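# Carry the coat stand into the taped area next door

## Task

Bring the coat stand into the adjoining room and set it upright so that each of its four feet rests inside the yellow tape outline, with none touching the tape itself. At the end the coffee table must still be standing upright, the robot must not have toppled or be left leaning, and the stand must stay in place on its own, without the robot supporting it.

## Robot and tools

Robot: a Hello Robot Stretch 3 with one arm. It has a two-wheeled base (0.33 m long, 0.34 m wide), a lift that moves along a vertical mast, and a telescoping arm that reaches out to the robot's right side. A wrist with yaw, pitch and roll carries a gripper. The base cannot move sideways; to move the gripper forward or back you drive the base. Turning in place pivots about the point midway between the drive wheels, 0.05 m behind the front edge. With the arm pulled in and the wrist folded, turning sweeps a circle of radius 0.28 m. An unfolded wrist reaches beyond that circle.

Frames: the base frame has its origin on the floor between the drive wheels, x forward, y left, z up. hand_pose is reported in this frame, at the point where the closed fingertips meet. The odometry frame is the base frame as it stood at the start. Heading is positive to the left and runs from -3.142 to 3.142.

Tool execute_actions takes "actions", a list run in order. An empty list only returns the current state and images. Each action can hold "robot", "steps" (1 to 450 control steps at 30 per second, default 1) and "until" (used only together with steps). An action with only steps just waits. "robot" is one of three things: a single command; a list of up to 8 commands and {"pause_s": s} waits (s at most 15) that run one after another; or {"stop": true}, which brakes everything and clears the queue. A command can hold:
- "base": exactly one of {"translate_m": d}, a straight drive of d metres relative to where the base is when the command begins (positive forward, |d| at most 1), or {"rotate_rad": d}, a turn on the spot of d radians relative to the current heading (positive counter-clockwise seen from above, |d| at most 3.2).
- "joints": absolute targets by name; joints you leave out keep their previous target. lift_m 0 to 1.1 (arm height on the mast); arm_m 0 to 0.52 (extension); wrist_yaw_rad -1.345 to 4.42 (0 along the arm, positive swings toward the front, 3.0 folds over the base); wrist_pitch_rad -1.57 to 0.451 (0 level, negative tips fingers down); wrist_roll_rad -2.911 to 2.911; gripper_m -0.089 to 0.179 (larger is wider; the real fingertip gap is a bit less, and zero below 0.007); head_pan_rad -3.953 to 1.73 (0 forward, positive left, -1.57 looks along the arm); head_tilt_rad -1.53 to 0.419 (negative looks down).
- "contact_limits": {"arm_m": e}, the motor effort percentage (1 to 100) at which that arm motion halts; lower is gentler.
Motions in a single command begin together and keep going after the call returns. A new command takes over immediately and discards the rest of an earlier queue. A value out of range rejects the whole call and nothing runs.

"until" ends an action early. {"robot": {"status": "ended"}} waits until nothing reports moving and no queue is running. You can also compare fields, for example {"robot": {"lift_m": [">", 0.3], "base_status": ["!=", "moving"]}}. {"any": {"status": "ended"}} fires when any single motion or the queue finishes.

Speed: the base is fast (0.30 m/s, 1.9 rad/s) only when stowed, meaning lift_m under 0.30, arm_m under 0.03 and wrist_yaw_rad over 2.54. Otherwise it is capped at 0.10 m/s and 0.63 rad/s.

Results: base_status gives progress as (distance moved of goal). joint_status reports each joint as moving, done, off_target, contact_stop, time_out, stopped, not_commanded or torque_fault. A contact_stop leaves that joint slack until you command it again. Other lines: measured_speeds, refusals, queue and queue_left, and refused:/dropped: lines, which count actions and commands from 0. robot.on_its_own appears when the robot has changed a goal itself, when a joint is slack or its servo is off, or when base_tilt has moved 3 degrees or more from its starting value. Also reported: base_odometry (wheel-based, so slips count as travel), turned_by_wheels and turned_by_imu, base_tilt in degrees (forward and right positive), motor_effort in percent with peak in brackets, lidar_m (12 sectors of 30 degrees, first straight ahead and counting counter-clockwise, in a plane 0.17 m above the floor), and 7x7 depth grids wrist_depth_mm and head_depth_mm. Each result carries one image per camera: head_camera, nav_camera (both steered by the head joints) and wrist_camera.

Tool zoom_image: {"camera": name, "region": [x0, y0, x1, y1]} in image pixels from the top-left, no larger than 504 by 504. It returns a sharper crop of that camera's latest image.

Tool finished_scene: {"scene": n}, where n is the current scene number. Use it only after every motion has come to rest, because braking at the end can stop things short of their targets. It cannot be undone.

Gripping: to hold something, command gripper_m below the object's width. To let go, open to at least 0.02 beyond where contact happened. Neither the reading nor done proves you have a grip; check the images.

Cautions: fold or unfold the wrist only with lift_m between 0.32 and 0.95, pitch -0.4 and roll near 0. Keep pitch at -0.5 or lower whenever yaw is below -0.4. Pushing against something solid with the gripper above about 0.45 m, pushing again after a contact stop, or driving while holding or hooking something fixed can tip the robot. If it snags or leans, reverse the last move in short steps, release, and lower the lift to about 0.2 if needed. Avoid drops, slams, hard shoves and knocking over the coat stand or the coffee table. Wrist servos can overheat under sustained force and go limp for 10 s. Loose items may occasionally be nudged by outside disturbances.

Each tool is called after ">>>" as name(argument=value, ...), one argument or row to a line, values as JSON.

## Session

>>> execute_actions(
  actions=[],
)

Scene clock: 0.00 s.
robot.base_odometry: x=+0.000 y=+0.000 heading=+0.000 (m, m, rad; robot's odometry frame)
robot.turned_by_wheels: +0.000 (rad since the last result)
robot.turned_by_imu: +0.000 (rad since the last result)
robot.base_tilt: forward=+1.9 right=-0.1 (deg)
robot.lidar_m: 1.55 1.91 1.83 1.34 0.96 0.92 0.95 0.74 0.71 0.73 0.98 2.51
robot.head_depth_mm: 2065 2690 2687 2685 2694 2704 2343 / 2073 2789 2806 2819 2794 2841 2329 / 2080 2898 2937 2951 2954 2924 2205 / 2092 3051 3142 3132 3131 3117 2277 / 2109 2956 3090 3146 3154 3052 2280 / 2113 2618 2670 2679 2698 2728 2263 / 2141 2336 2355 2369 2381 2435 2244
robot.base_status: not_commanded
robot.joint_positions: lift_m=+0.581 arm_m=+0.000 wrist_yaw_rad=+3.058 wrist_pitch_rad=-0.450 wrist_roll_rad=+0.010 gripper_m=+0.037 head_pan_rad=+0.000 head_tilt_rad=-0.002
robot.joint_goals: lift_m=+0.581 arm_m=+0.000 wrist_yaw_rad=+3.058 wrist_pitch_rad=-0.450 wrist_roll_rad=+0.010 gripper_m=+0.037 head_pan_rad=+0.000 head_tilt_rad=-0.002
robot.joint_status: lift_m=not_commanded arm_m=not_commanded wrist_yaw_rad=not_commanded wrist_pitch_rad=not_commanded wrist_roll_rad=not_commanded gripper_m=not_commanded head_pan_rad=not_commanded head_tilt_rad=not_commanded
robot.measured_speeds: translate_m=+0.000 rotate_rad=+0.000 lift_m=+0.000 arm_m=+0.000 wrist_yaw_rad=+0.000 wrist_pitch_rad=+0.000 wrist_roll_rad=+0.000 head_pan_rad=+0.000 head_tilt_rad=+0.000
robot: refusals=0 queue=idle queue_left=0
robot.motor_effort: left_wheel=+0 right_wheel=+0 lift_m=+23 arm_m=-1 wrist_yaw_rad=+0 wrist_pitch_rad=+5 wrist_roll_rad=+0 gripper_m=+0 head_pan_rad=+0 head_tilt_rad=+2 (%)
robot.hand_pose: x=-0.0029 y=+0.0745 z=+0.5866 quat_wxyz=(+0.187, +0.698, +0.128, +0.679) (m; robot's base frame)
robot.wrist_depth_mm: 784 919 - - - - - / 805 985 - - - - - / 849 - - - - - - / 861 - - - - - - / 911 - - - - - - / 837 854 - 869 893 887 883 / 747 757 746 748 738 772 767
pictures: head_camera (sideways: a quarter turn clockwise sets it upright), nav_camera (sideways: a quarter turn counterclockwise sets it upright), wrist_camera
Images, in order (width x height): head_camera 896x504, nav_camera 672x504, wrist_camera 644x364.

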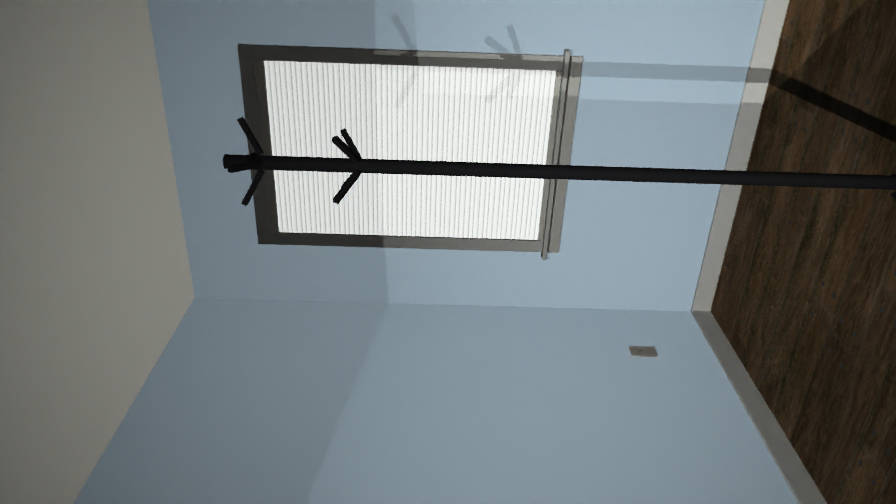

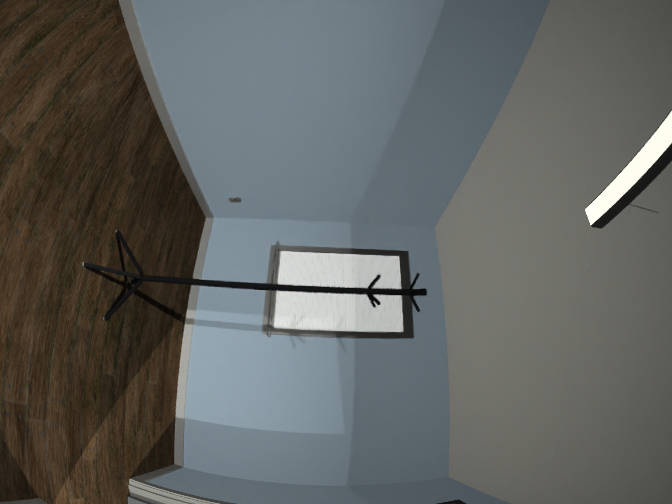

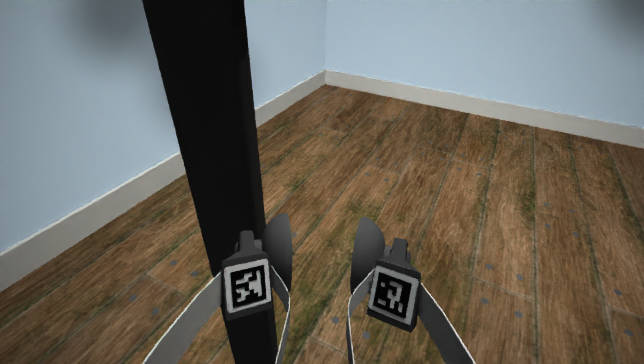

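>>> execute_actions(
  actions=[
    {"robot":{"joints":{"head_pan_rad":-0.9,"head_tilt_rad":-0.6}},"steps":90,"until":{"robot":{"status":"ended"}}},
  ],
)

>>> execute_actions(
  actions=[
    {"robot":{"joints":{"head_pan_rad":-2.0,"head_tilt_rad":-0.6}},"steps":90,"until":{"robot":{"status":"ended"}}},
  ],
)

Scene clock: 1.63 s.
robot.base_odometry: x=+0.000 y=+0.000 heading=+0.000 (m, m, rad; robot's odometry frame)
robot.turned_by_wheels: +0.000 (rad since the last result)
robot.turned_by_imu: +0.000 (rad since the last result)
robot.base_tilt: forward=+1.9 right=+0.0 (deg)
robot.lidar_m: 1.55 1.90 1.83 1.34 0.96 0.92 0.95 0.74 0.71 0.73 0.98 2.52
robot.head_depth_mm: 967 1018 1072 1133 1205 1285 1240 / 1848 1175 1253 1347 1448 1443 1262 / 1875 2060 2315 2231 1706 1471 1260 / 1830 2040 2261 2209 1763 1466 1255 / 2079 2298 2581 2199 1755 1467 1252 / 2452 2670 2834 2198 1750 1458 1248 / 2359 2566 2756 2200 1758 1455 1248
robot.base_status: not_commanded
robot.joint_positions: lift_m=+0.581 arm_m=+0.000 wrist_yaw_rad=+3.058 wrist_pitch_rad=-0.450 wrist_roll_rad=+0.010 gripper_m=+0.037 head_pan_rad=-0.893 head_tilt_rad=-0.592
robot.joint_goals: lift_m=+0.581 arm_m=+0.000 wrist_yaw_rad=+3.058 wrist_pitch_rad=-0.450 wrist_roll_rad=+0.010 gripper_m=+0.037 head_pan_rad=-0.900 head_tilt_rad=-0.600
robot.joint_status: lift_m=not_commanded arm_m=not_commanded wrist_yaw_rad=not_commanded wrist_pitch_rad=not_commanded wrist_roll_rad=not_commanded gripper_m=not_commanded head_pan_rad=done head_tilt_rad=done
robot.measured_speeds: translate_m=+0.000 rotate_rad=+0.000 lift_m=+0.000 arm_m=+0.000 wrist_yaw_rad=+0.000 wrist_pitch_rad=+0.000 wrist_roll_rad=+0.000 head_pan_rad=+0.000 head_tilt_rad=+0.000
robot: refusals=0 queue=done queue_left=0
robot.motor_effort: left_wheel=+0(0) right_wheel=+0(1) lift_m=+23(23) arm_m=-1(1) wrist_yaw_rad=+0(0) wrist_pitch_rad=+5(5) wrist_roll_rad=+0(0) gripper_m=+0(0) head_pan_rad=-4(44) head_tilt_rad=-6(49) (%)
robot.hand_pose: x=-0.0029 y=+0.0745 z=+0.5866 quat_wxyz=(+0.187, +0.698, +0.128, +0.679) (m; robot's base frame)
robot.wrist_depth_mm: 779 930 - - - - - / 818 975 - - - - - / 855 - - - - - - / 880 - - - - - - / 902 - - - - - - / 825 840 - 875 898 917 909 / 741 746 723 762 738 763 772
pictures: head_camera (sideways: a quarter turn clockwise sets it upright), nav_camera (sideways: a quarter turn counterclockwise sets it upright), wrist_camera
Images, in order (width x height): head_camera 896x504, nav_camera 672x504, wrist_camera 644x364.

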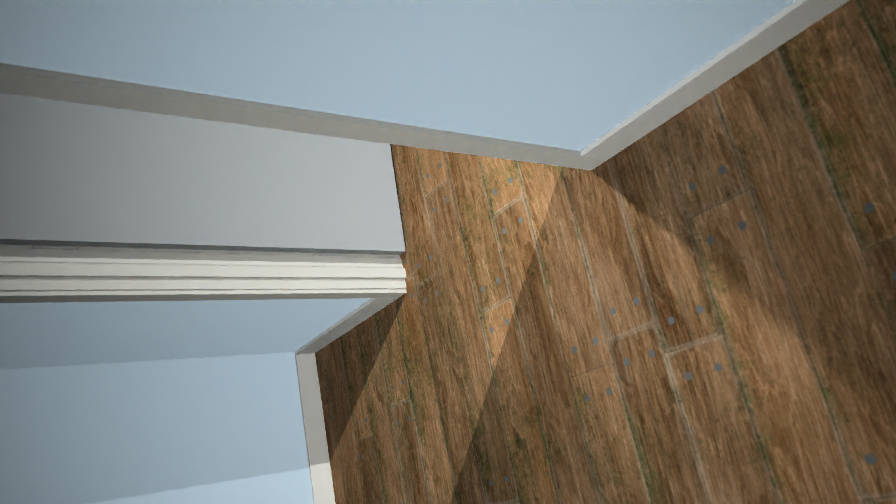

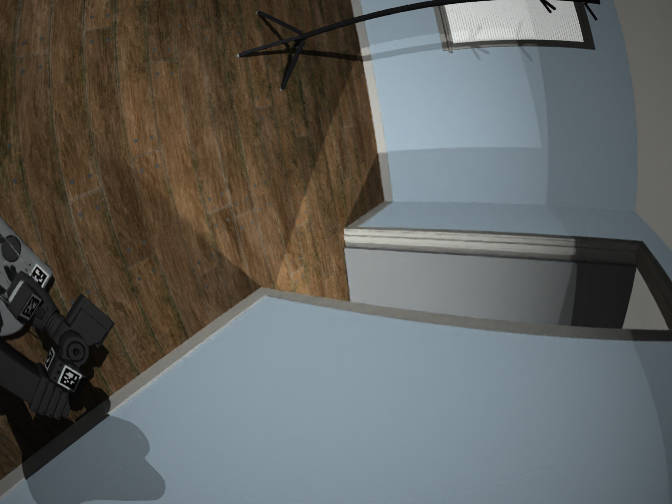

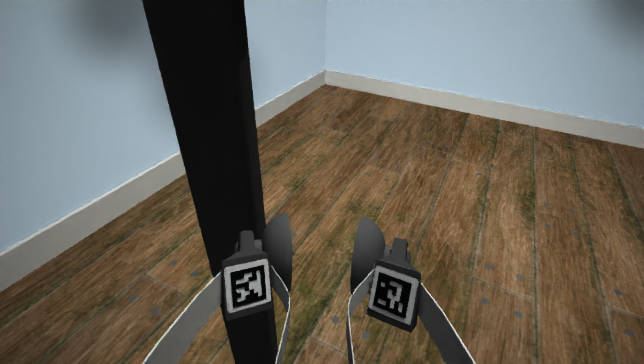

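Scene clock: 2.73 s.
robot.base_odometry: x=+0.000 y=+0.000 heading=+0.000 (m, m, rad; robot's odometry frame)
robot.turned_by_wheels: +0.000 (rad since the last result)
robot.turned_by_imu: +0.000 (rad since the last result)
robot.base_tilt: forward=+1.9 right=-0.1 (deg)
robot.lidar_m: 1.55 1.91 1.83 1.35 0.96 0.92 0.95 0.74 0.71 0.73 0.98 2.52
robot.head_depth_mm: 572 627 698 784 893 1033 1202 / 577 634 704 791 899 1052 1198 / 581 640 709 800 912 1064 1212 / 587 645 716 807 924 1081 1216 / 591 650 724 819 939 1099 1222 / 595 658 732 827 949 1113 1238 / 601 663 741 836 963 1133 1245
robot.base_status: not_commanded
robot.joint_positions: lift_m=+0.581 arm_m=+0.000 wrist_yaw_rad=+3.058 wrist_pitch_rad=-0.450 wrist_roll_rad=+0.010 gripper_m=+0.037 head_pan_rad=-1.993 head_tilt_rad=-0.592
robot.joint_goals: lift_m=+0.581 arm_m=+0.000 wrist_yaw_rad=+3.058 wrist_pitch_rad=-0.450 wrist_roll_rad=+0.010 gripper_m=+0.037 head_pan_rad=-2.000 head_tilt_rad=-0.600
robot.joint_status: lift_m=not_commanded arm_m=not_commanded wrist_yaw_rad=not_commanded wrist_pitch_rad=not_commanded wrist_roll_rad=not_commanded gripper_m=not_commanded head_pan_rad=done head_tilt_rad=done
robot.measured_speeds: translate_m=+0.000 rotate_rad=+0.000 lift_m=+0.000 arm_m=+0.000 wrist_yaw_rad=+0.000 wrist_pitch_rad=+0.000 wrist_roll_rad=+0.000 head_pan_rad=+0.000 head_tilt_rad=+0.000
robot: refusals=0 queue=done queue_left=0
robot.motor_effort: left_wheel=+0(0) right_wheel=+0(0) lift_m=+23(22) arm_m=-1(1) wrist_yaw_rad=+0(0) wrist_pitch_rad=+5(5) wrist_roll_rad=+0(0) gripper_m=+0(0) head_pan_rad=-3(44) head_tilt_rad=-5(5) (%)
robot.hand_pose: x=-0.0029 y=+0.0745 z=+0.5866 quat_wxyz=(+0.187, +0.698, +0.128, +0.679) (m; robot's base frame)
robot.wrist_depth_mm: 788 940 - - - - - / 815 994 - - - - - / 846 - - - - - - / 894 - - - - - - / 895 - - - - - - / 850 870 - 865 899 895 884 / 731 735 724 768 745 765 763
pictures: head_camera (sideways: a quarter turn clockwise sets it upright), nav_camera (sideways: a quarter turn counterclockwise sets it upright), wrist_camera
Images, in order (width x height): head_camera 896x504, nav_camera 672x504, wrist_camera 644x364.

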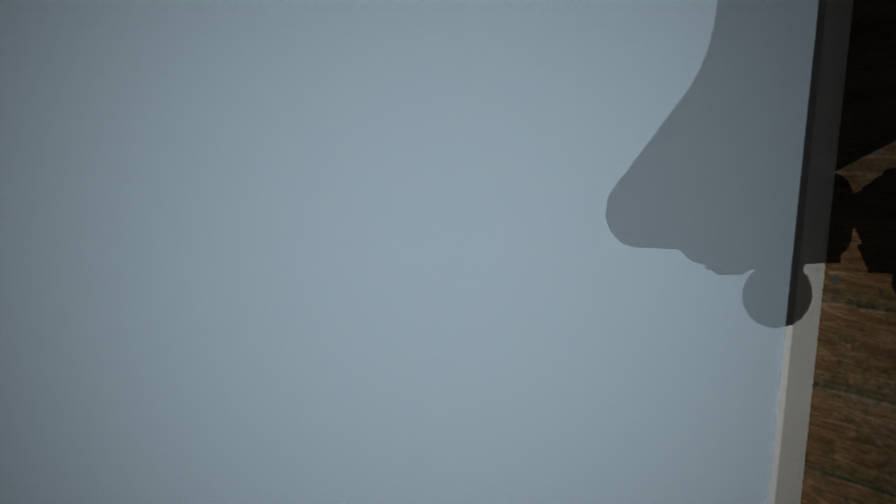

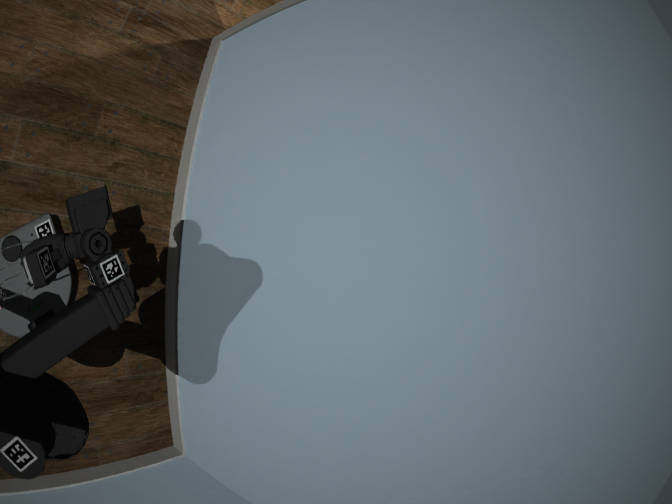

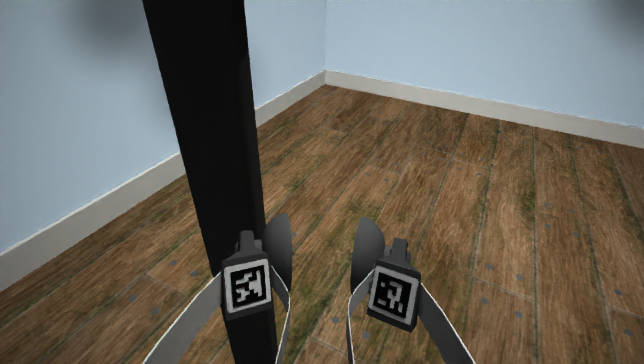

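>>> execute_actions(
  actions=[
    {"robot":[{"joints":{"lift_m":0.27,"head_pan_rad":-1.57,"head_tilt_rad":-0.6},"base":{"rotate_rad":-0.6}},{"base":{"translate_m":1}},{"base":{"translate_m":0.4}}],"steps":450,"until":{"robot":{"status":"ended"}}},
  ],
)

Scene clock: 14.97 s.
robot.base_odometry: x=+1.156 y=-0.790 heading=-0.600 (m, m, rad; robot's odometry frame)
robot.turned_by_wheels: -0.600 (rad since the last result)
robot.turned_by_imu: -0.598 (rad since the last result)
robot.base_tilt: forward=+2.0 right=+0.0 (deg)
robot.lidar_m: 1.46 1.48 1.89 0.66 2.00 2.49 2.32 0.89 0.63 2.81 0.92 0.84
robot.head_depth_mm: 2455 2703 722 700 769 874 1085 / 2445 2700 2866 2251 1727 988 1097 / 2430 2688 2874 2213 1768 1467 1263 / 2403 2668 2850 2206 1757 1475 1261 / 2370 2605 2799 2210 1769 1459 1256 / 2364 2599 2795 2194 1747 1461 1252 / 2350 2567 2752 2194 1739 1457 1242
robot.base_status: done (translate_m +0.4000 of +0.4000)
robot.joint_positions: lift_m=+0.270 arm_m=+0.000 wrist_yaw_rad=+3.058 wrist_pitch_rad=-0.451 wrist_roll_rad=+0.010 gripper_m=+0.037 head_pan_rad=-1.577 head_tilt_rad=-0.593
robot.joint_goals: lift_m=+0.270 arm_m=+0.000 wrist_yaw_rad=+3.058 wrist_pitch_rad=-0.451 wrist_roll_rad=+0.010 gripper_m=+0.037 head_pan_rad=-1.570 head_tilt_rad=-0.600
robot.joint_status: lift_m=done arm_m=not_commanded wrist_yaw_rad=not_commanded wrist_pitch_rad=not_commanded wrist_roll_rad=not_commanded gripper_m=not_commanded head_pan_rad=done head_tilt_rad=done
robot.measured_speeds: translate_m=+0.000 rotate_rad=+0.000 lift_m=+0.000 arm_m=+0.000 wrist_yaw_rad=+0.000 wrist_pitch_rad=+0.000 wrist_roll_rad=+0.000 head_pan_rad=+0.000 head_tilt_rad=+0.000
robot: refusals=0 queue=done queue_left=0
robot.motor_effort: left_wheel=+1(8) right_wheel=-3(5) lift_m=+14(27) arm_m=-1(1) wrist_yaw_rad=+0(0) wrist_pitch_rad=+5(5) wrist_roll_rad=+0(0) gripper_m=+0(0) head_pan_rad=+3(29) head_tilt_rad=-6(5) (%)
robot.hand_pose: x=-0.0029 y=+0.0745 z=+0.2759 quat_wxyz=(+0.188, +0.698, +0.128, +0.679) (m; robot's base frame)
robot.wrist_depth_mm: - - - - - - - / - - - - - - - / 875 871 - 903 937 954 964 / 688 686 - 706 707 721 739 / 554 555 - 572 579 594 593 / 471 - - - 493 495 496 / - - - - 413 429 435
pictures: head_camera (sideways: a quarter turn clockwise sets it upright), nav_camera (sideways: a quarter turn counterclockwise sets it upright), wrist_camera
Images, in order (width x height): head_camera 896x504, nav_camera 672x504, wrist_camera 644x364.

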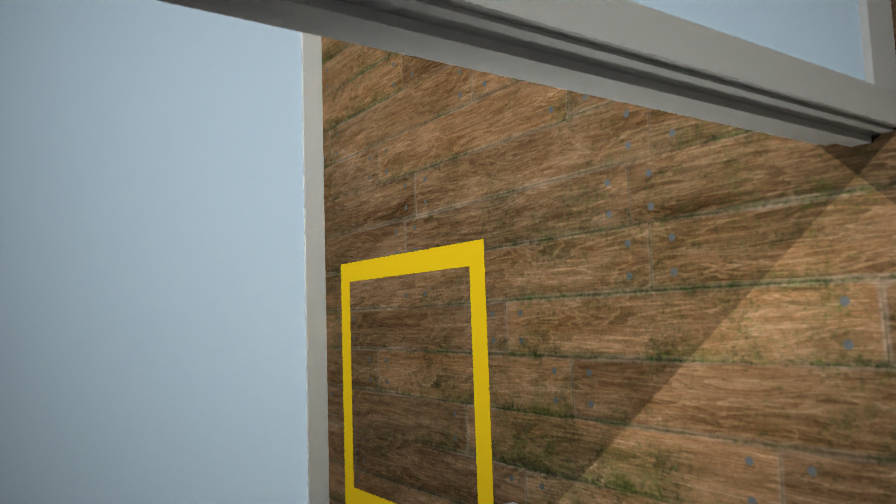

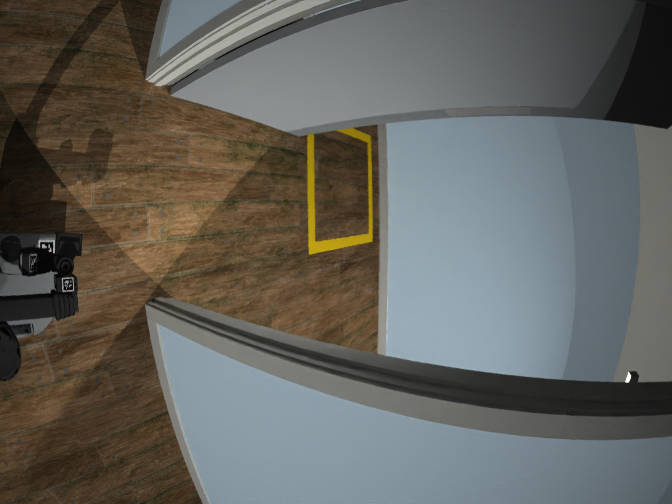

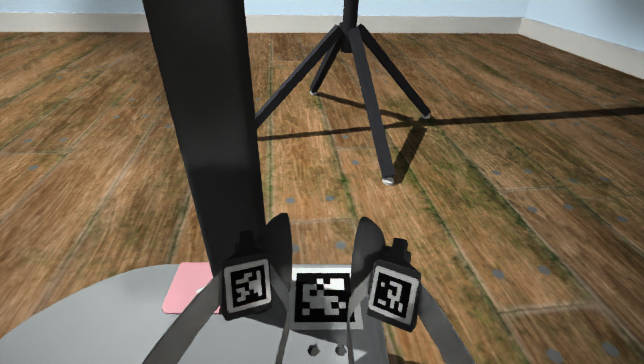

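>>> execute_actions(
  actions=[
    {"robot":[{"base":{"rotate_rad":3.14}},{"joints":{"lift_m":0.7,"wrist_pitch_rad":-0.4,"head_tilt_rad":-0.8}},{"joints":{"wrist_yaw_rad":0,"gripper_m":0.17}},{"joints":{"wrist_pitch_rad":0,"arm_m":0.15}}],"steps":450,"until":{"robot":{"status":"ended"}}},
  ],
)

Scene clock: 28.13 s.
robot.base_odometry: x=+1.156 y=-0.790 heading=+2.540 (m, m, rad; robot's odometry frame)
robot.turned_by_wheels: +3.140 (rad since the last result)
robot.turned_by_imu: +3.121 (rad since the last result)
robot.base_tilt: forward=+1.9 right=+0.0 (deg)
robot.lidar_m: 2.32 0.89 0.62 2.80 0.92 0.85 1.46 1.48 1.89 0.66 2.00 2.48
robot.head_depth_mm: 1799 2054 2148 1768 1521 1358 - / 1778 2044 2138 1762 - - 1143 / 1681 1936 2008 1674 - 1262 1158 / 1761 1997 2114 1793 1438 1285 1161 / 1745 1981 2102 1754 1483 1299 1155 / 1727 1958 2112 1744 1480 1300 1155 / 1716 1958 2086 1740 1486 1295 1157
robot.base_status: done (rotate_rad +3.1399 of +3.1400)
robot.joint_positions: lift_m=+0.700 arm_m=+0.150 wrist_yaw_rad=+0.001 wrist_pitch_rad=-0.022 wrist_roll_rad=+0.010 gripper_m=+0.170 head_pan_rad=-1.577 head_tilt_rad=-0.790
robot.joint_goals: lift_m=+0.700 arm_m=+0.150 wrist_yaw_rad=+0.000 wrist_pitch_rad=+0.000 wrist_roll_rad=+0.010 gripper_m=+0.170 head_pan_rad=-1.570 head_tilt_rad=-0.800
robot.joint_status: lift_m=done arm_m=done wrist_yaw_rad=done wrist_pitch_rad=done wrist_roll_rad=not_commanded gripper_m=done head_pan_rad=done head_tilt_rad=done
robot.measured_speeds: translate_m=+0.000 rotate_rad=+0.000 lift_m=+0.000 arm_m=+0.000 wrist_yaw_rad=+0.000 wrist_pitch_rad=+0.000 wrist_roll_rad=+0.000 head_pan_rad=+0.000 head_tilt_rad=+0.000
robot: refusals=0 queue=done queue_left=0
robot.motor_effort: left_wheel=-2(6) right_wheel=+2(11) lift_m=+31(32) arm_m=+4(6) wrist_yaw_rad=+0(3) wrist_pitch_rad=+9(9) wrist_roll_rad=+0(0) gripper_m=+0(82) head_pan_rad=+3(3) head_tilt_rad=-7(31) (%)
robot.hand_pose: x=-0.0212 y=-0.5503 z=+0.8086 quat_wxyz=(+0.704, +0.008, -0.710, -0.008) (m; robot's base frame)
robot.wrist_depth_mm: - - - - - - - / - - - - - - - / - - - - - - - / - - - - - - - / - - - - - - - / - - - - - - - / - - - - - - -
pictures: head_camera (sideways: a quarter turn clockwise sets it upright), nav_camera (sideways: a quarter turn counterclockwise sets it upright), wrist_camera
Images, in order (width x height): head_camera 896x504, nav_camera 672x504, wrist_camera 644x364.

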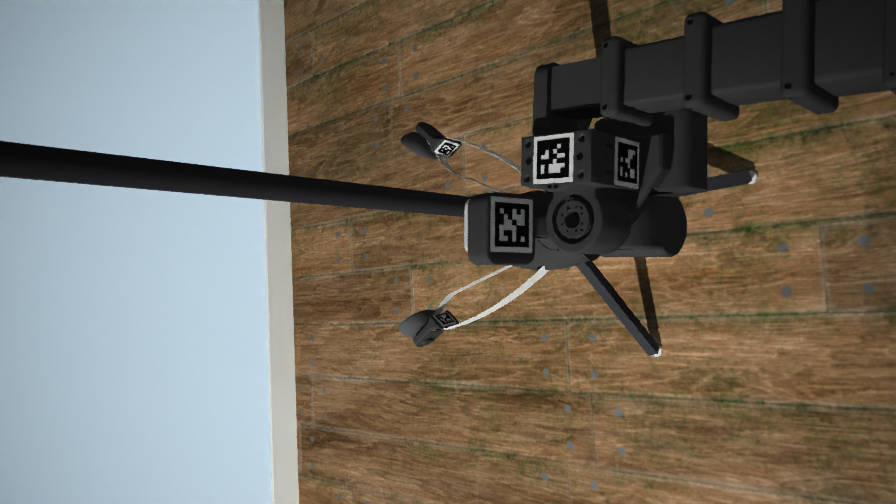

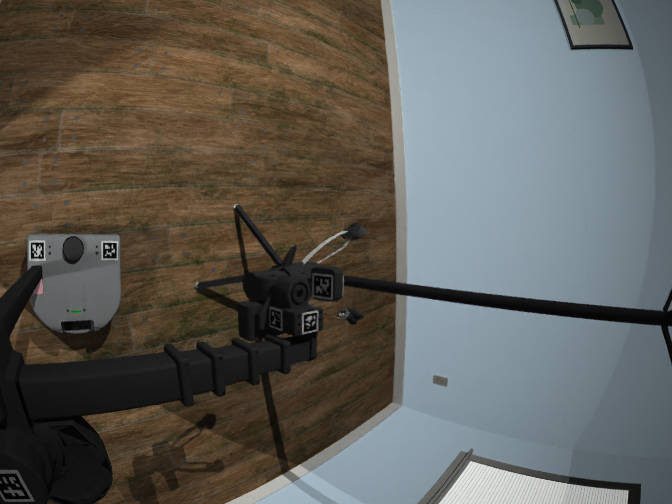

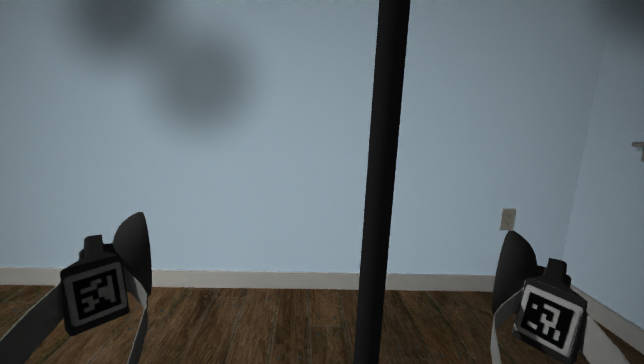

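>>> execute_actions(
  actions=[
    {"robot":[{"base":{"translate_m":-0.055},"joints":{"lift_m":0.8}},{"joints":{"arm_m":0.3}}],"steps":450,"until":{"robot":{"status":"ended"}}},
  ],
)

Scene clock: 32.37 s.
robot.base_odometry: x=+1.201 y=-0.821 heading=+2.540 (m, m, rad; robot's odometry frame)
robot.turned_by_wheels: +0.000 (rad since the last result)
robot.turned_by_imu: +0.000 (rad since the last result)
robot.base_tilt: forward=+1.9 right=+0.0 (deg)
robot.lidar_m: 2.37 0.88 0.65 2.80 0.86 0.80 1.41 1.43 1.82 0.66 2.01 2.55
robot.head_depth_mm: 1792 2059 2209 1846 - - 1175 / 1785 2039 - 1727 1492 1312 1162 / 1754 2015 - 1710 1467 1309 1158 / 1701 1925 2080 1690 1428 1280 1159 / 1741 1983 2087 1745 1488 1300 1154 / 1739 1954 2101 1739 1490 1297 1155 / 1725 1951 2082 1732 1484 1298 1152
robot.base_status: done (translate_m -0.0550 of -0.0550)
robot.joint_positions: lift_m=+0.800 arm_m=+0.300 wrist_yaw_rad=+0.001 wrist_pitch_rad=-0.021 wrist_roll_rad=+0.010 gripper_m=+0.170 head_pan_rad=-1.577 head_tilt_rad=-0.790
robot.joint_goals: lift_m=+0.800 arm_m=+0.300 wrist_yaw_rad=+0.000 wrist_pitch_rad=+0.000 wrist_roll_rad=+0.010 gripper_m=+0.170 head_pan_rad=-1.570 head_tilt_rad=-0.800
robot.joint_status: lift_m=done arm_m=done wrist_yaw_rad=done wrist_pitch_rad=done wrist_roll_rad=not_commanded gripper_m=done head_pan_rad=done head_tilt_rad=done
robot.measured_speeds: translate_m=+0.000 rotate_rad=+0.000 lift_m=+0.000 arm_m=+0.000 wrist_yaw_rad=+0.000 wrist_pitch_rad=+0.000 wrist_roll_rad=+0.000 head_pan_rad=+0.000 head_tilt_rad=+0.000
robot: refusals=0 queue=done queue_left=0
robot.motor_effort: left_wheel=-2(5) right_wheel=+2(4) lift_m=+30(33) arm_m=+4(1) wrist_yaw_rad=+1(0) wrist_pitch_rad=+8(8) wrist_roll_rad=+0(0) gripper_m=+0(0) head_pan_rad=+3(3) head_tilt_rad=-7(7) (%)
robot.hand_pose: x=-0.0213 y=-0.7003 z=+0.9087 quat_wxyz=(+0.704, +0.008, -0.710, -0.008) (m; robot's base frame)
robot.wrist_depth_mm: - - - 206 - - - / - - - - - - - / - - - - - - - / - - - - - - - / - - - 237 - - - / - - - - - - - / - - - - - - -
pictures: head_camera (sideways: a quarter turn clockwise sets it upright), nav_camera (sideways: a quarter turn counterclockwise sets it upright), wrist_camera
Images, in order (width x height): head_camera 896x504, nav_camera 672x504, wrist_camera 644x364.

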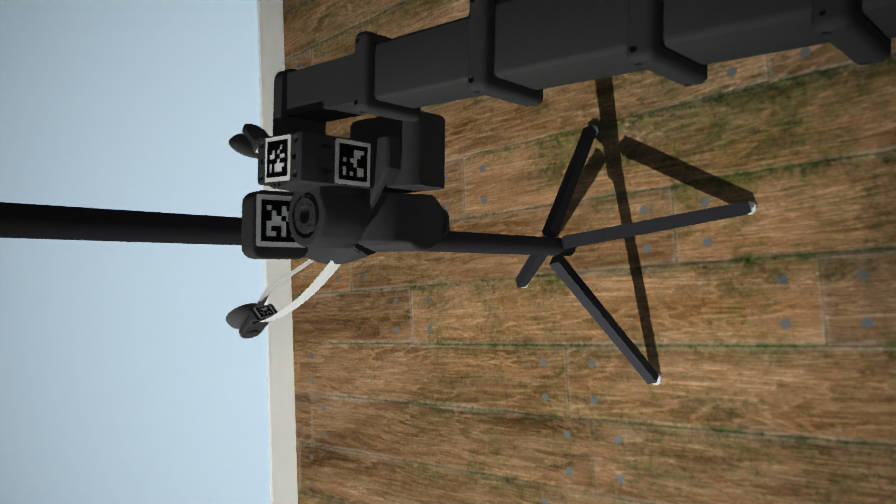

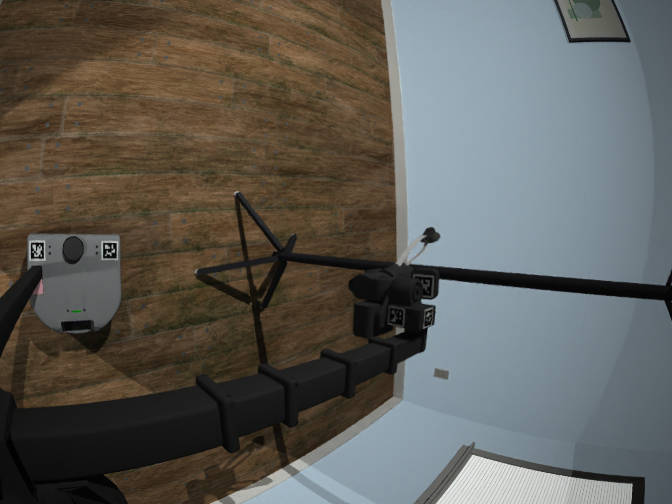

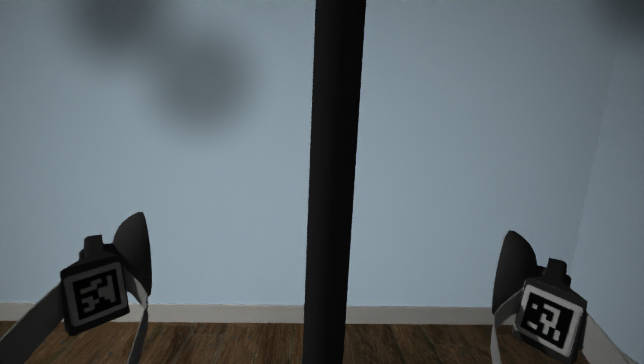

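>>> execute_actions(
  actions=[
    {"robot":[{"joints":{"arm_m":0.35}},{"joints":{"gripper_m":0.05}}],"steps":450,"until":{"robot":{"status":"ended"}}},
  ],
)

Scene clock: 35.87 s.
robot.base_odometry: x=+1.201 y=-0.821 heading=+2.540 (m, m, rad; robot's odometry frame)
robot.turned_by_wheels: +0.000 (rad since the last result)
robot.turned_by_imu: +0.000 (rad since the last result)
robot.base_tilt: forward=+2.0 right=-0.1 (deg)
robot.lidar_m: 2.37 0.88 0.65 2.81 0.86 0.80 1.41 1.43 1.82 0.66 2.01 2.54
robot.head_depth_mm: 1820 2059 2192 - - - 1177 / 1792 2033 - 1765 1496 1314 1164 / 1755 1990 - 1753 1469 1307 1162 / 1696 1914 2053 1708 1433 1282 1160 / 1750 1982 2107 1747 1499 1304 1156 / 1731 1963 2102 1743 1491 1298 1156 / 1730 1947 2086 1738 1487 1295 1150
robot.base_status: done (translate_m -0.0550 of -0.0550)
robot.joint_positions: lift_m=+0.800 arm_m=+0.350 wrist_yaw_rad=+0.001 wrist_pitch_rad=-0.021 wrist_roll_rad=+0.010 gripper_m=+0.050 head_pan_rad=-1.577 head_tilt_rad=-0.790
robot.joint_goals: lift_m=+0.800 arm_m=+0.350 wrist_yaw_rad=+0.000 wrist_pitch_rad=+0.000 wrist_roll_rad=+0.010 gripper_m=+0.050 head_pan_rad=-1.570 head_tilt_rad=-0.800
robot.joint_status: lift_m=done arm_m=done wrist_yaw_rad=done wrist_pitch_rad=done wrist_roll_rad=not_commanded gripper_m=done head_pan_rad=done head_tilt_rad=done
robot.measured_speeds: translate_m=+0.000 rotate_rad=+0.000 lift_m=+0.000 arm_m=+0.000 wrist_yaw_rad=+0.000 wrist_pitch_rad=+0.000 wrist_roll_rad=+0.000 head_pan_rad=+0.000 head_tilt_rad=+0.000
robot: refusals=0 queue=done queue_left=0
robot.motor_effort: left_wheel=-2(2) right_wheel=+2(1) lift_m=+31(30) arm_m=+4(4) wrist_yaw_rad=-1(0) wrist_pitch_rad=+8(8) wrist_roll_rad=+0(0) gripper_m=+0(81) head_pan_rad=+3(3) head_tilt_rad=-7(6) (%)
robot.hand_pose: x=-0.0213 y=-0.7503 z=+0.9087 quat_wxyz=(+0.704, +0.008, -0.710, -0.008) (m; robot's base frame)
robot.wrist_depth_mm: - - - 156 - - - / - - - 162 - - - / - - - 167 - - - / - - - 172 - - - / - - - 178 - - - / - - - 184 - - - / - - - 189 - - -
pictures: head_camera (sideways: a quarter turn clockwise sets it upright), nav_camera (sideways: a quarter turn counterclockwise sets it upright), wrist_camera
Images, in order (width x height): head_camera 896x504, nav_camera 672x504, wrist_camera 644x364.

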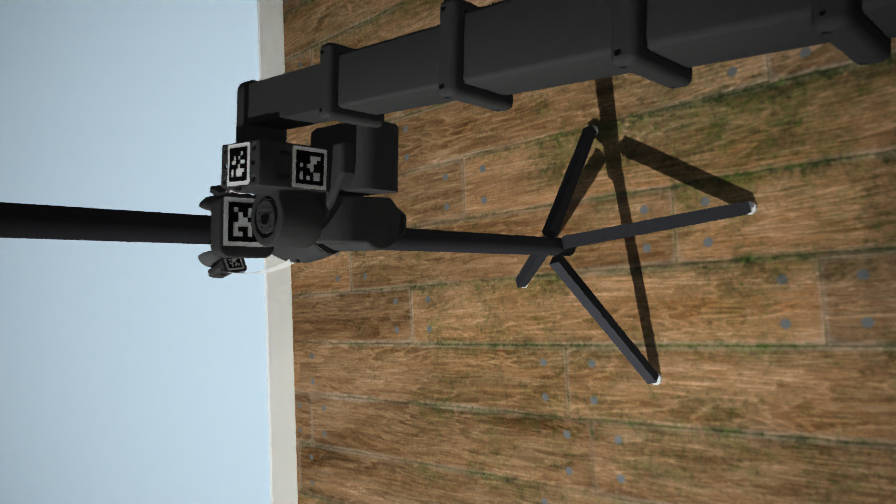

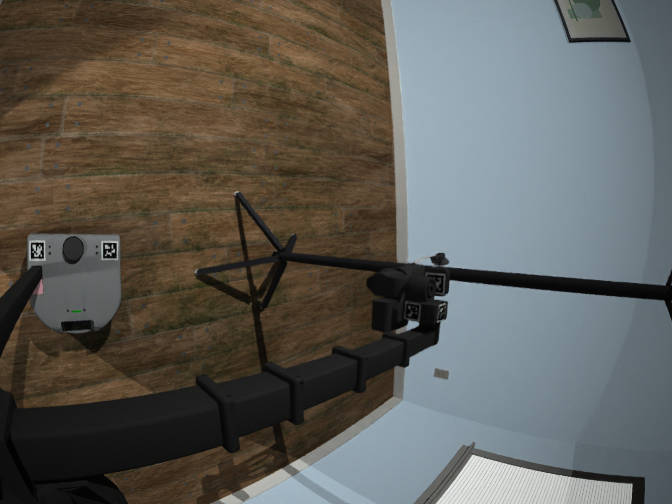

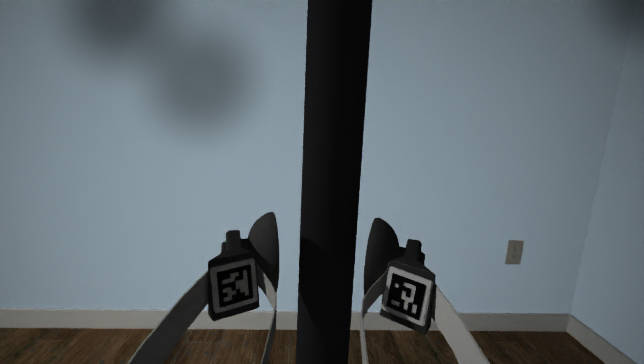

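>>> execute_actions(
  actions=[
    {"robot":[{"joints":{"gripper_m":-0.03}},{"joints":{"lift_m":0.86}}],"steps":200,"until":{"robot":{"status":"ended"}}},
  ],
)

Scene clock: 39.10 s.
robot.base_odometry: x=+1.201 y=-0.821 heading=+2.540 (m, m, rad; robot's odometry frame)
robot.turned_by_wheels: +0.000 (rad since the last result)
robot.turned_by_imu: -0.001 (rad since the last result)
robot.base_tilt: forward=+1.9 right=+0.0 (deg)
robot.lidar_m: 2.37 0.88 0.65 2.81 0.86 0.80 1.41 1.42 1.82 0.66 2.01 2.55
robot.head_depth_mm: 1809 2015 - - 1509 1313 1156 / 1796 1939 2020 1760 1506 1316 1166 / 1748 - 2006 1746 1473 1309 1164 / 1725 1979 2050 1717 1437 1287 1156 / 1745 1995 2119 1753 1494 1306 1157 / 1737 1959 2111 1741 1486 1298 1152 / 1715 1945 2092 1739 1482 1299 1150
robot.base_status: done (translate_m -0.0550 of -0.0550)
robot.joint_positions: lift_m=+0.859 arm_m=+0.350 wrist_yaw_rad=-0.011 wrist_pitch_rad=-0.085 wrist_roll_rad=+0.010 gripper_m=-0.030 head_pan_rad=-1.577 head_tilt_rad=-0.790
robot.joint_goals: lift_m=+0.860 arm_m=+0.350 wrist_yaw_rad=+0.000 wrist_pitch_rad=+0.000 wrist_roll_rad=+0.010 gripper_m=-0.030 head_pan_rad=-1.570 head_tilt_rad=-0.800
robot.joint_status: lift_m=done arm_m=done wrist_yaw_rad=done wrist_pitch_rad=done wrist_roll_rad=not_commanded gripper_m=done head_pan_rad=done head_tilt_rad=done
robot.measured_speeds: translate_m=+0.000 rotate_rad=+0.000 lift_m=+0.000 arm_m=+0.000 wrist_yaw_rad=+0.000 wrist_pitch_rad=+0.000 wrist_roll_rad=+0.000 head_pan_rad=+0.000 head_tilt_rad=+0.000
robot: refusals=0 queue=done queue_left=0
robot.on_its_own: wrist_yaw_rad is at rest, and its effort (+13) is outside its rest range (-12 to +12); wrist_pitch_rad is at rest, and its effort (+34) is outside its rest range (-20 to +32)
robot.motor_effort: left_wheel=-4(4) right_wheel=+7(6) lift_m=+33(38) arm_m=+4(4) wrist_yaw_rad=+13(14) wrist_pitch_rad=+34(63) wrist_roll_rad=+0(0) gripper_m=-12(93) head_pan_rad=+3(3) head_tilt_rad=-7(7) (%)
robot.hand_pose: x=-0.0243 y=-0.7479 z=+0.9523 quat_wxyz=(+0.703, +0.026, -0.710, -0.034) (m; robot's base frame)
robot.wrist_depth_mm: - - - 160 - - - / - - - 168 - - - / - - - 174 - - - / - - - 181 - - - / - - - - - - - / - - - - - - - / - - - - - - -
pictures: head_camera (sideways: a quarter turn clockwise sets it upright), nav_camera (sideways: a quarter turn counterclockwise sets it upright), wrist_camera
Images, in order (width x height): head_camera 896x504, nav_camera 672x504, wrist_camera 644x364.

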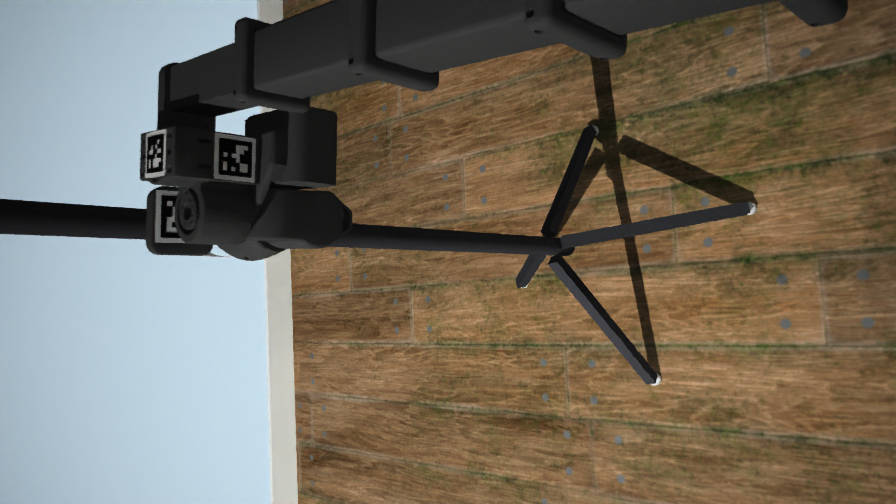

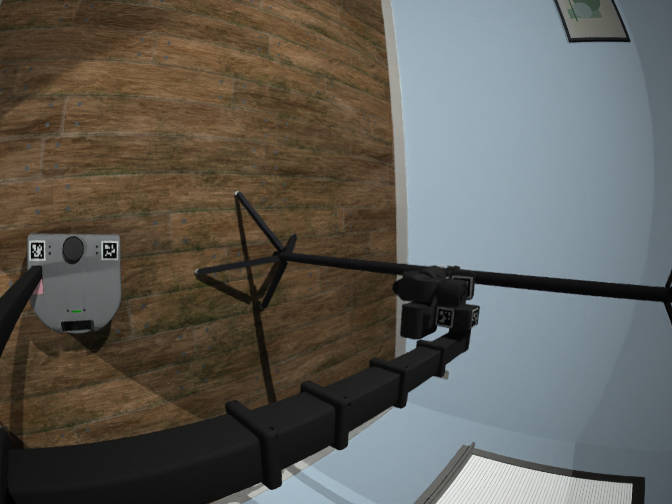

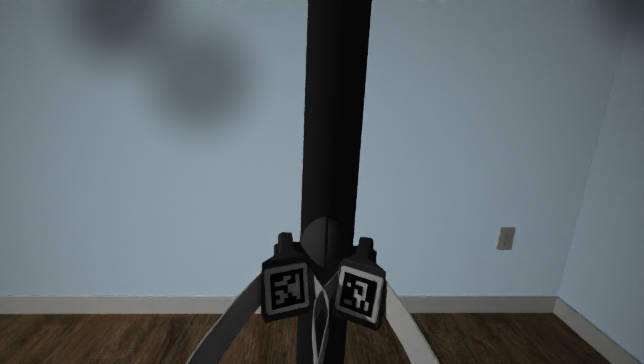

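>>> execute_actions(
  actions=[
    {"robot":[{"joints":{"gripper_m":0.1}},{"joints":{"arm_m":0,"lift_m":0.6,"wrist_pitch_rad":-0.4}},{"joints":{"wrist_yaw_rad":3.0},"base":{"translate_m":0.25}},{"joints":{"lift_m":0.27},"base":{"translate_m":0.3}},{"base":{"rotate_rad":-1.45}}],"steps":450,"until":{"robot":{"status":"ended"}}},
    {"steps":200,"until":{"robot":{"status":"ended"}}},
    {"robot":[{"base":{"translate_m":1}},{"base":{"translate_m":0.35}},{"base":{"rotate_rad":-1.57}},{"base":{"translate_m":0.72}},{"base":{"rotate_rad":-1.57},"joints":{"head_pan_rad":0,"head_tilt_rad":-0.75}},{"joints":{"lift_m":0.35}},{"joints":{"wrist_yaw_rad":2.0,"gripper_m":0.17}},{"joints":{"wrist_pitch_rad":0,"lift_m":0.24}}],"steps":450,"until":{"robot":{"status":"ended"}}},
    {"steps":450,"until":{"robot":{"status":"ended"}}},
  ],
)

Scene clock: 76.97 s.
robot.base_odometry: x=+2.010 y=+0.354 heading=-2.050 (m, m, rad; robot's odometry frame)
robot.turned_by_wheels: -4.589 (rad since the last result)
robot.turned_by_imu: -4.559 (rad since the last result)
robot.base_tilt: forward=+1.9 right=+0.0 (deg)
robot.lidar_m: 0.54 1.75 1.30 1.26 0.76 0.57 0.55 0.57 0.80 2.36 2.63 0.69
robot.head_depth_mm: 1798 1970 2129 1837 1554 1336 1180 / 3630 2904 2192 1846 1548 1314 1175 / 564 645 2052 1728 1513 1310 1155 / 3614 2860 2243 1825 1509 1284 1172 / 2463 2565 2228 1813 1530 1300 1171 / 1811 2022 2144 1808 1526 1323 1167 / 1756 1972 2144 1801 1524 1321 1164
robot.base_status: done (rotate_rad -1.5699 of -1.5700)
robot.joint_positions: lift_m=+0.240 arm_m=+0.000 wrist_yaw_rad=+2.002 wrist_pitch_rad=-0.022 wrist_roll_rad=+0.010 gripper_m=+0.170 head_pan_rad=-0.007 head_tilt_rad=-0.754
robot.joint_goals: lift_m=+0.240 arm_m=+0.000 wrist_yaw_rad=+2.000 wrist_pitch_rad=+0.000 wrist_roll_rad=+0.010 gripper_m=+0.170 head_pan_rad=+0.000 head_tilt_rad=-0.750
robot.joint_status: lift_m=done arm_m=done wrist_yaw_rad=done wrist_pitch_rad=done wrist_roll_rad=not_commanded gripper_m=done head_pan_rad=done head_tilt_rad=done
robot.measured_speeds: translate_m=+0.000 rotate_rad=+0.000 lift_m=+0.000 arm_m=+0.000 wrist_yaw_rad=+0.000 wrist_pitch_rad=+0.000 wrist_roll_rad=+0.000 head_pan_rad=+0.000 head_tilt_rad=+0.000
robot: refusals=0 queue=done queue_left=0
robot.motor_effort: left_wheel=+2(8) right_wheel=-2(8) lift_m=+14(31) arm_m=-5(5) wrist_yaw_rad=-2(14) wrist_pitch_rad=+9(34) wrist_roll_rad=+0(0) gripper_m=+0(85) head_pan_rad=+3(43) head_tilt_rad=+2(9) (%)
robot.hand_pose: x=+0.2109 y=-0.0384 z=+0.3495 quat_wxyz=(+0.386, +0.602, -0.376, +0.588) (m; robot's base frame)
robot.wrist_depth_mm: - - - - - - - / - - - - - - - / - - - - - - - / - - - - - - - / - - - - - - - / 852 776 829 857 821 905 937 / 591 625 636 641 667 649 706
pictures: head_camera (sideways: a quarter turn clockwise sets it upright), nav_camera (sideways: a quarter turn counterclockwise sets it upright), wrist_camera
Images, in order (width x height): head_camera 896x504, nav_camera 672x504, wrist_camera 644x364.

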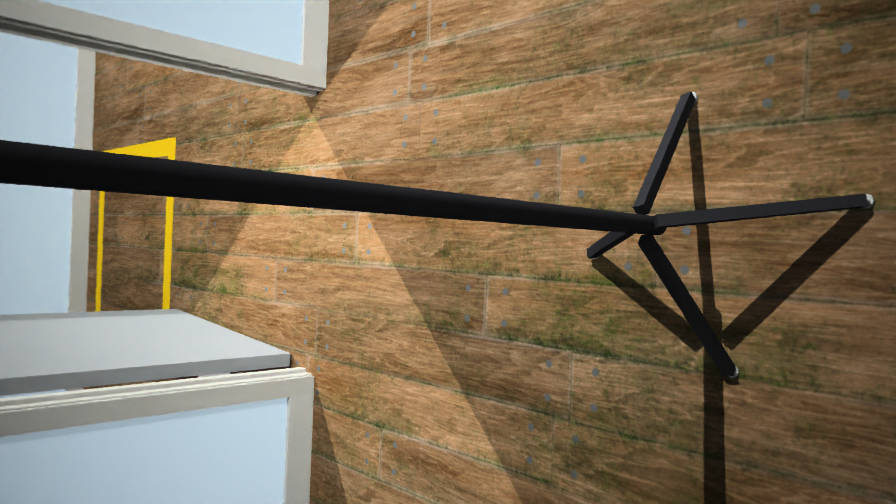

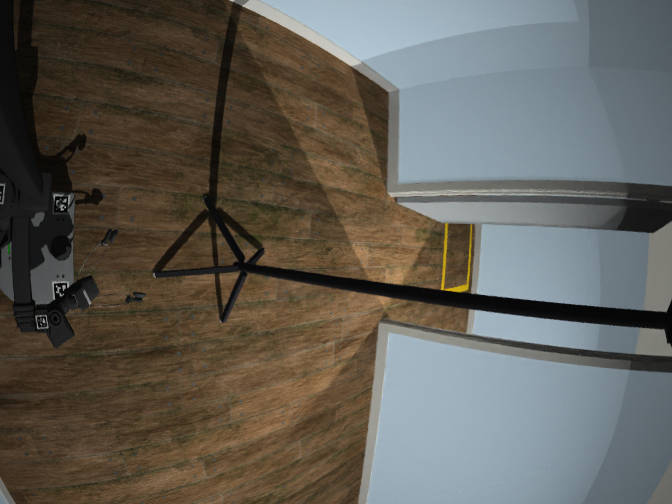

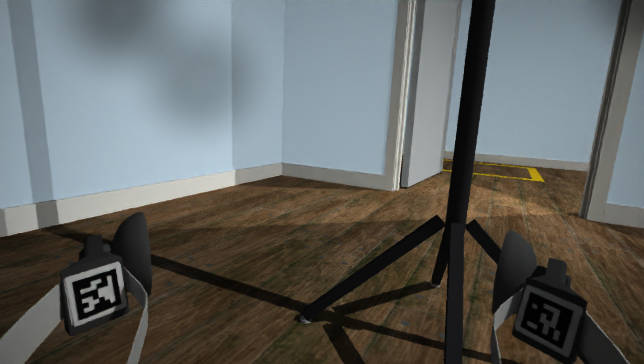

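>>> execute_actions(
  actions=[
    {"robot":{"base":{"translate_m":0.6},"joints":{"head_tilt_rad":-1.2}},"steps":450,"until":{"robot":{"status":"ended"}}},
  ],
)

Scene clock: 84.63 s.
robot.base_odometry: x=+1.734 y=-0.178 heading=-2.050 (m, m, rad; robot's odometry frame)
robot.turned_by_wheels: -0.001 (rad since the last result)
robot.turned_by_imu: -0.002 (rad since the last result)
robot.base_tilt: forward=+1.9 right=-0.1 (deg)
robot.lidar_m: 0.18 0.23 1.29 1.25 1.30 1.19 1.15 1.20 1.68 2.53 1.92 0.17
robot.head_depth_mm: 1692 1567 1452 1349 1262 1191 1121 / 1713 1567 1447 1353 1266 1201 1111 / 1687 1554 1451 1347 1250 - - / - 327 462 796 1225 1193 - / 1688 1538 1446 1347 1257 1197 - / 1639 1555 1439 1347 1254 1181 - / 1545 1554 1436 1336 1250 1183 1125
robot.base_status: done (translate_m +0.5999 of +0.6000)
robot.joint_positions: lift_m=+0.240 arm_m=+0.000 wrist_yaw_rad=+2.001 wrist_pitch_rad=-0.021 wrist_roll_rad=+0.010 gripper_m=+0.170 head_pan_rad=-0.007 head_tilt_rad=-1.187
robot.joint_goals: lift_m=+0.240 arm_m=+0.000 wrist_yaw_rad=+2.000 wrist_pitch_rad=+0.000 wrist_roll_rad=+0.010 gripper_m=+0.170 head_pan_rad=+0.000 head_tilt_rad=-1.200
robot.joint_status: lift_m=done arm_m=done wrist_yaw_rad=done wrist_pitch_rad=done wrist_roll_rad=not_commanded gripper_m=done head_pan_rad=done head_tilt_rad=done
robot.measured_speeds: translate_m=+0.000 rotate_rad=+0.000 lift_m=+0.000 arm_m=+0.000 wrist_yaw_rad=+0.000 wrist_pitch_rad=+0.000 wrist_roll_rad=+0.000 head_pan_rad=+0.000 head_tilt_rad=+0.000
robot: refusals=0 queue=done queue_left=0
robot.motor_effort: left_wheel=+1(9) right_wheel=+16(33) lift_m=+14(14) arm_m=-5(5) wrist_yaw_rad=-1(2) wrist_pitch_rad=+8(9) wrist_roll_rad=+0(0) gripper_m=+0(0) head_pan_rad=+3(4) head_tilt_rad=-9(47) (%)
robot.hand_pose: x=+0.2110 y=-0.0386 z=+0.3496 quat_wxyz=(+0.386, +0.602, -0.377, +0.588) (m; robot's base frame)
robot.wrist_depth_mm: - - - 216 - - - / - - - 218 - - - / - - - 224 - - - / - - - 234 - - - / - - - - - - - / 836 786 835 765 869 928 931 / 592 627 607 256 665 641 704
pictures: head_camera (sideways: a quarter turn clockwise sets it upright), nav_camera (sideways: a quarter turn counterclockwise sets it upright), wrist_camera
Images, in order (width x height): head_camera 896x504, nav_camera 672x504, wrist_camera 644x364.

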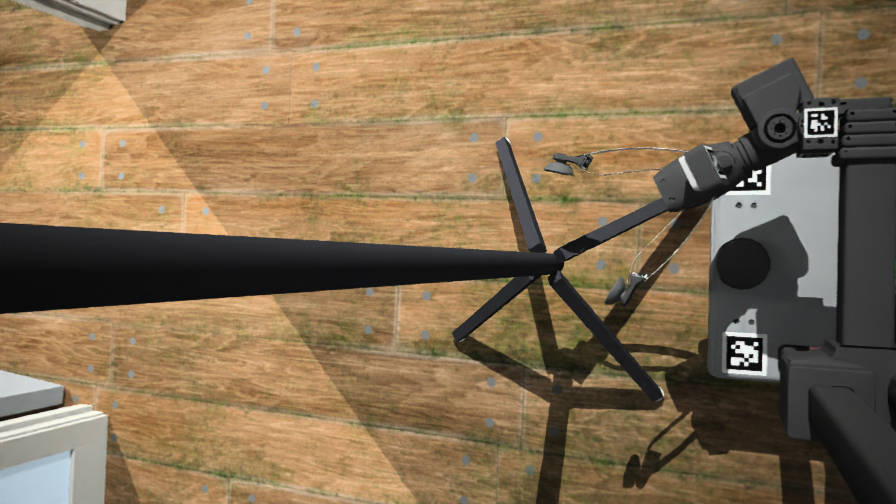

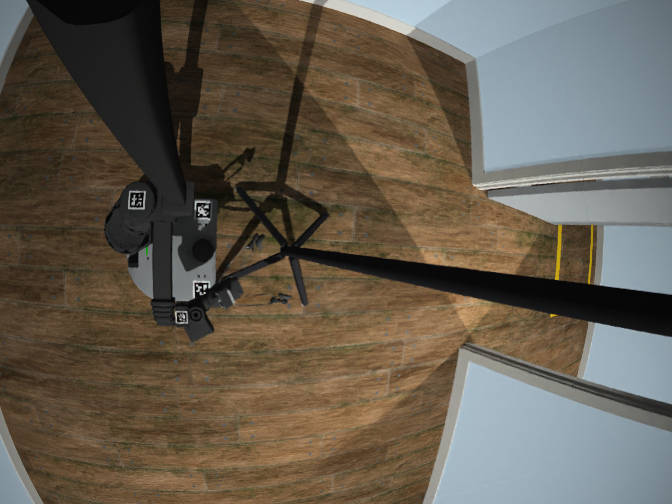

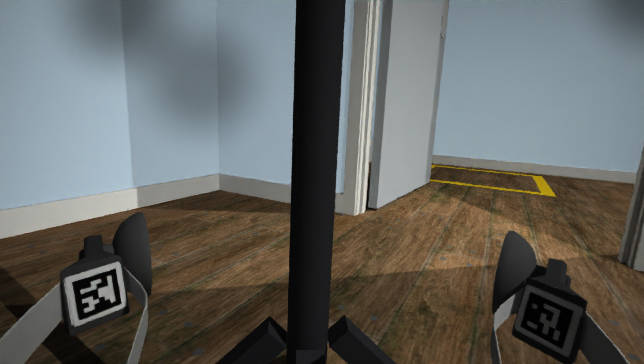

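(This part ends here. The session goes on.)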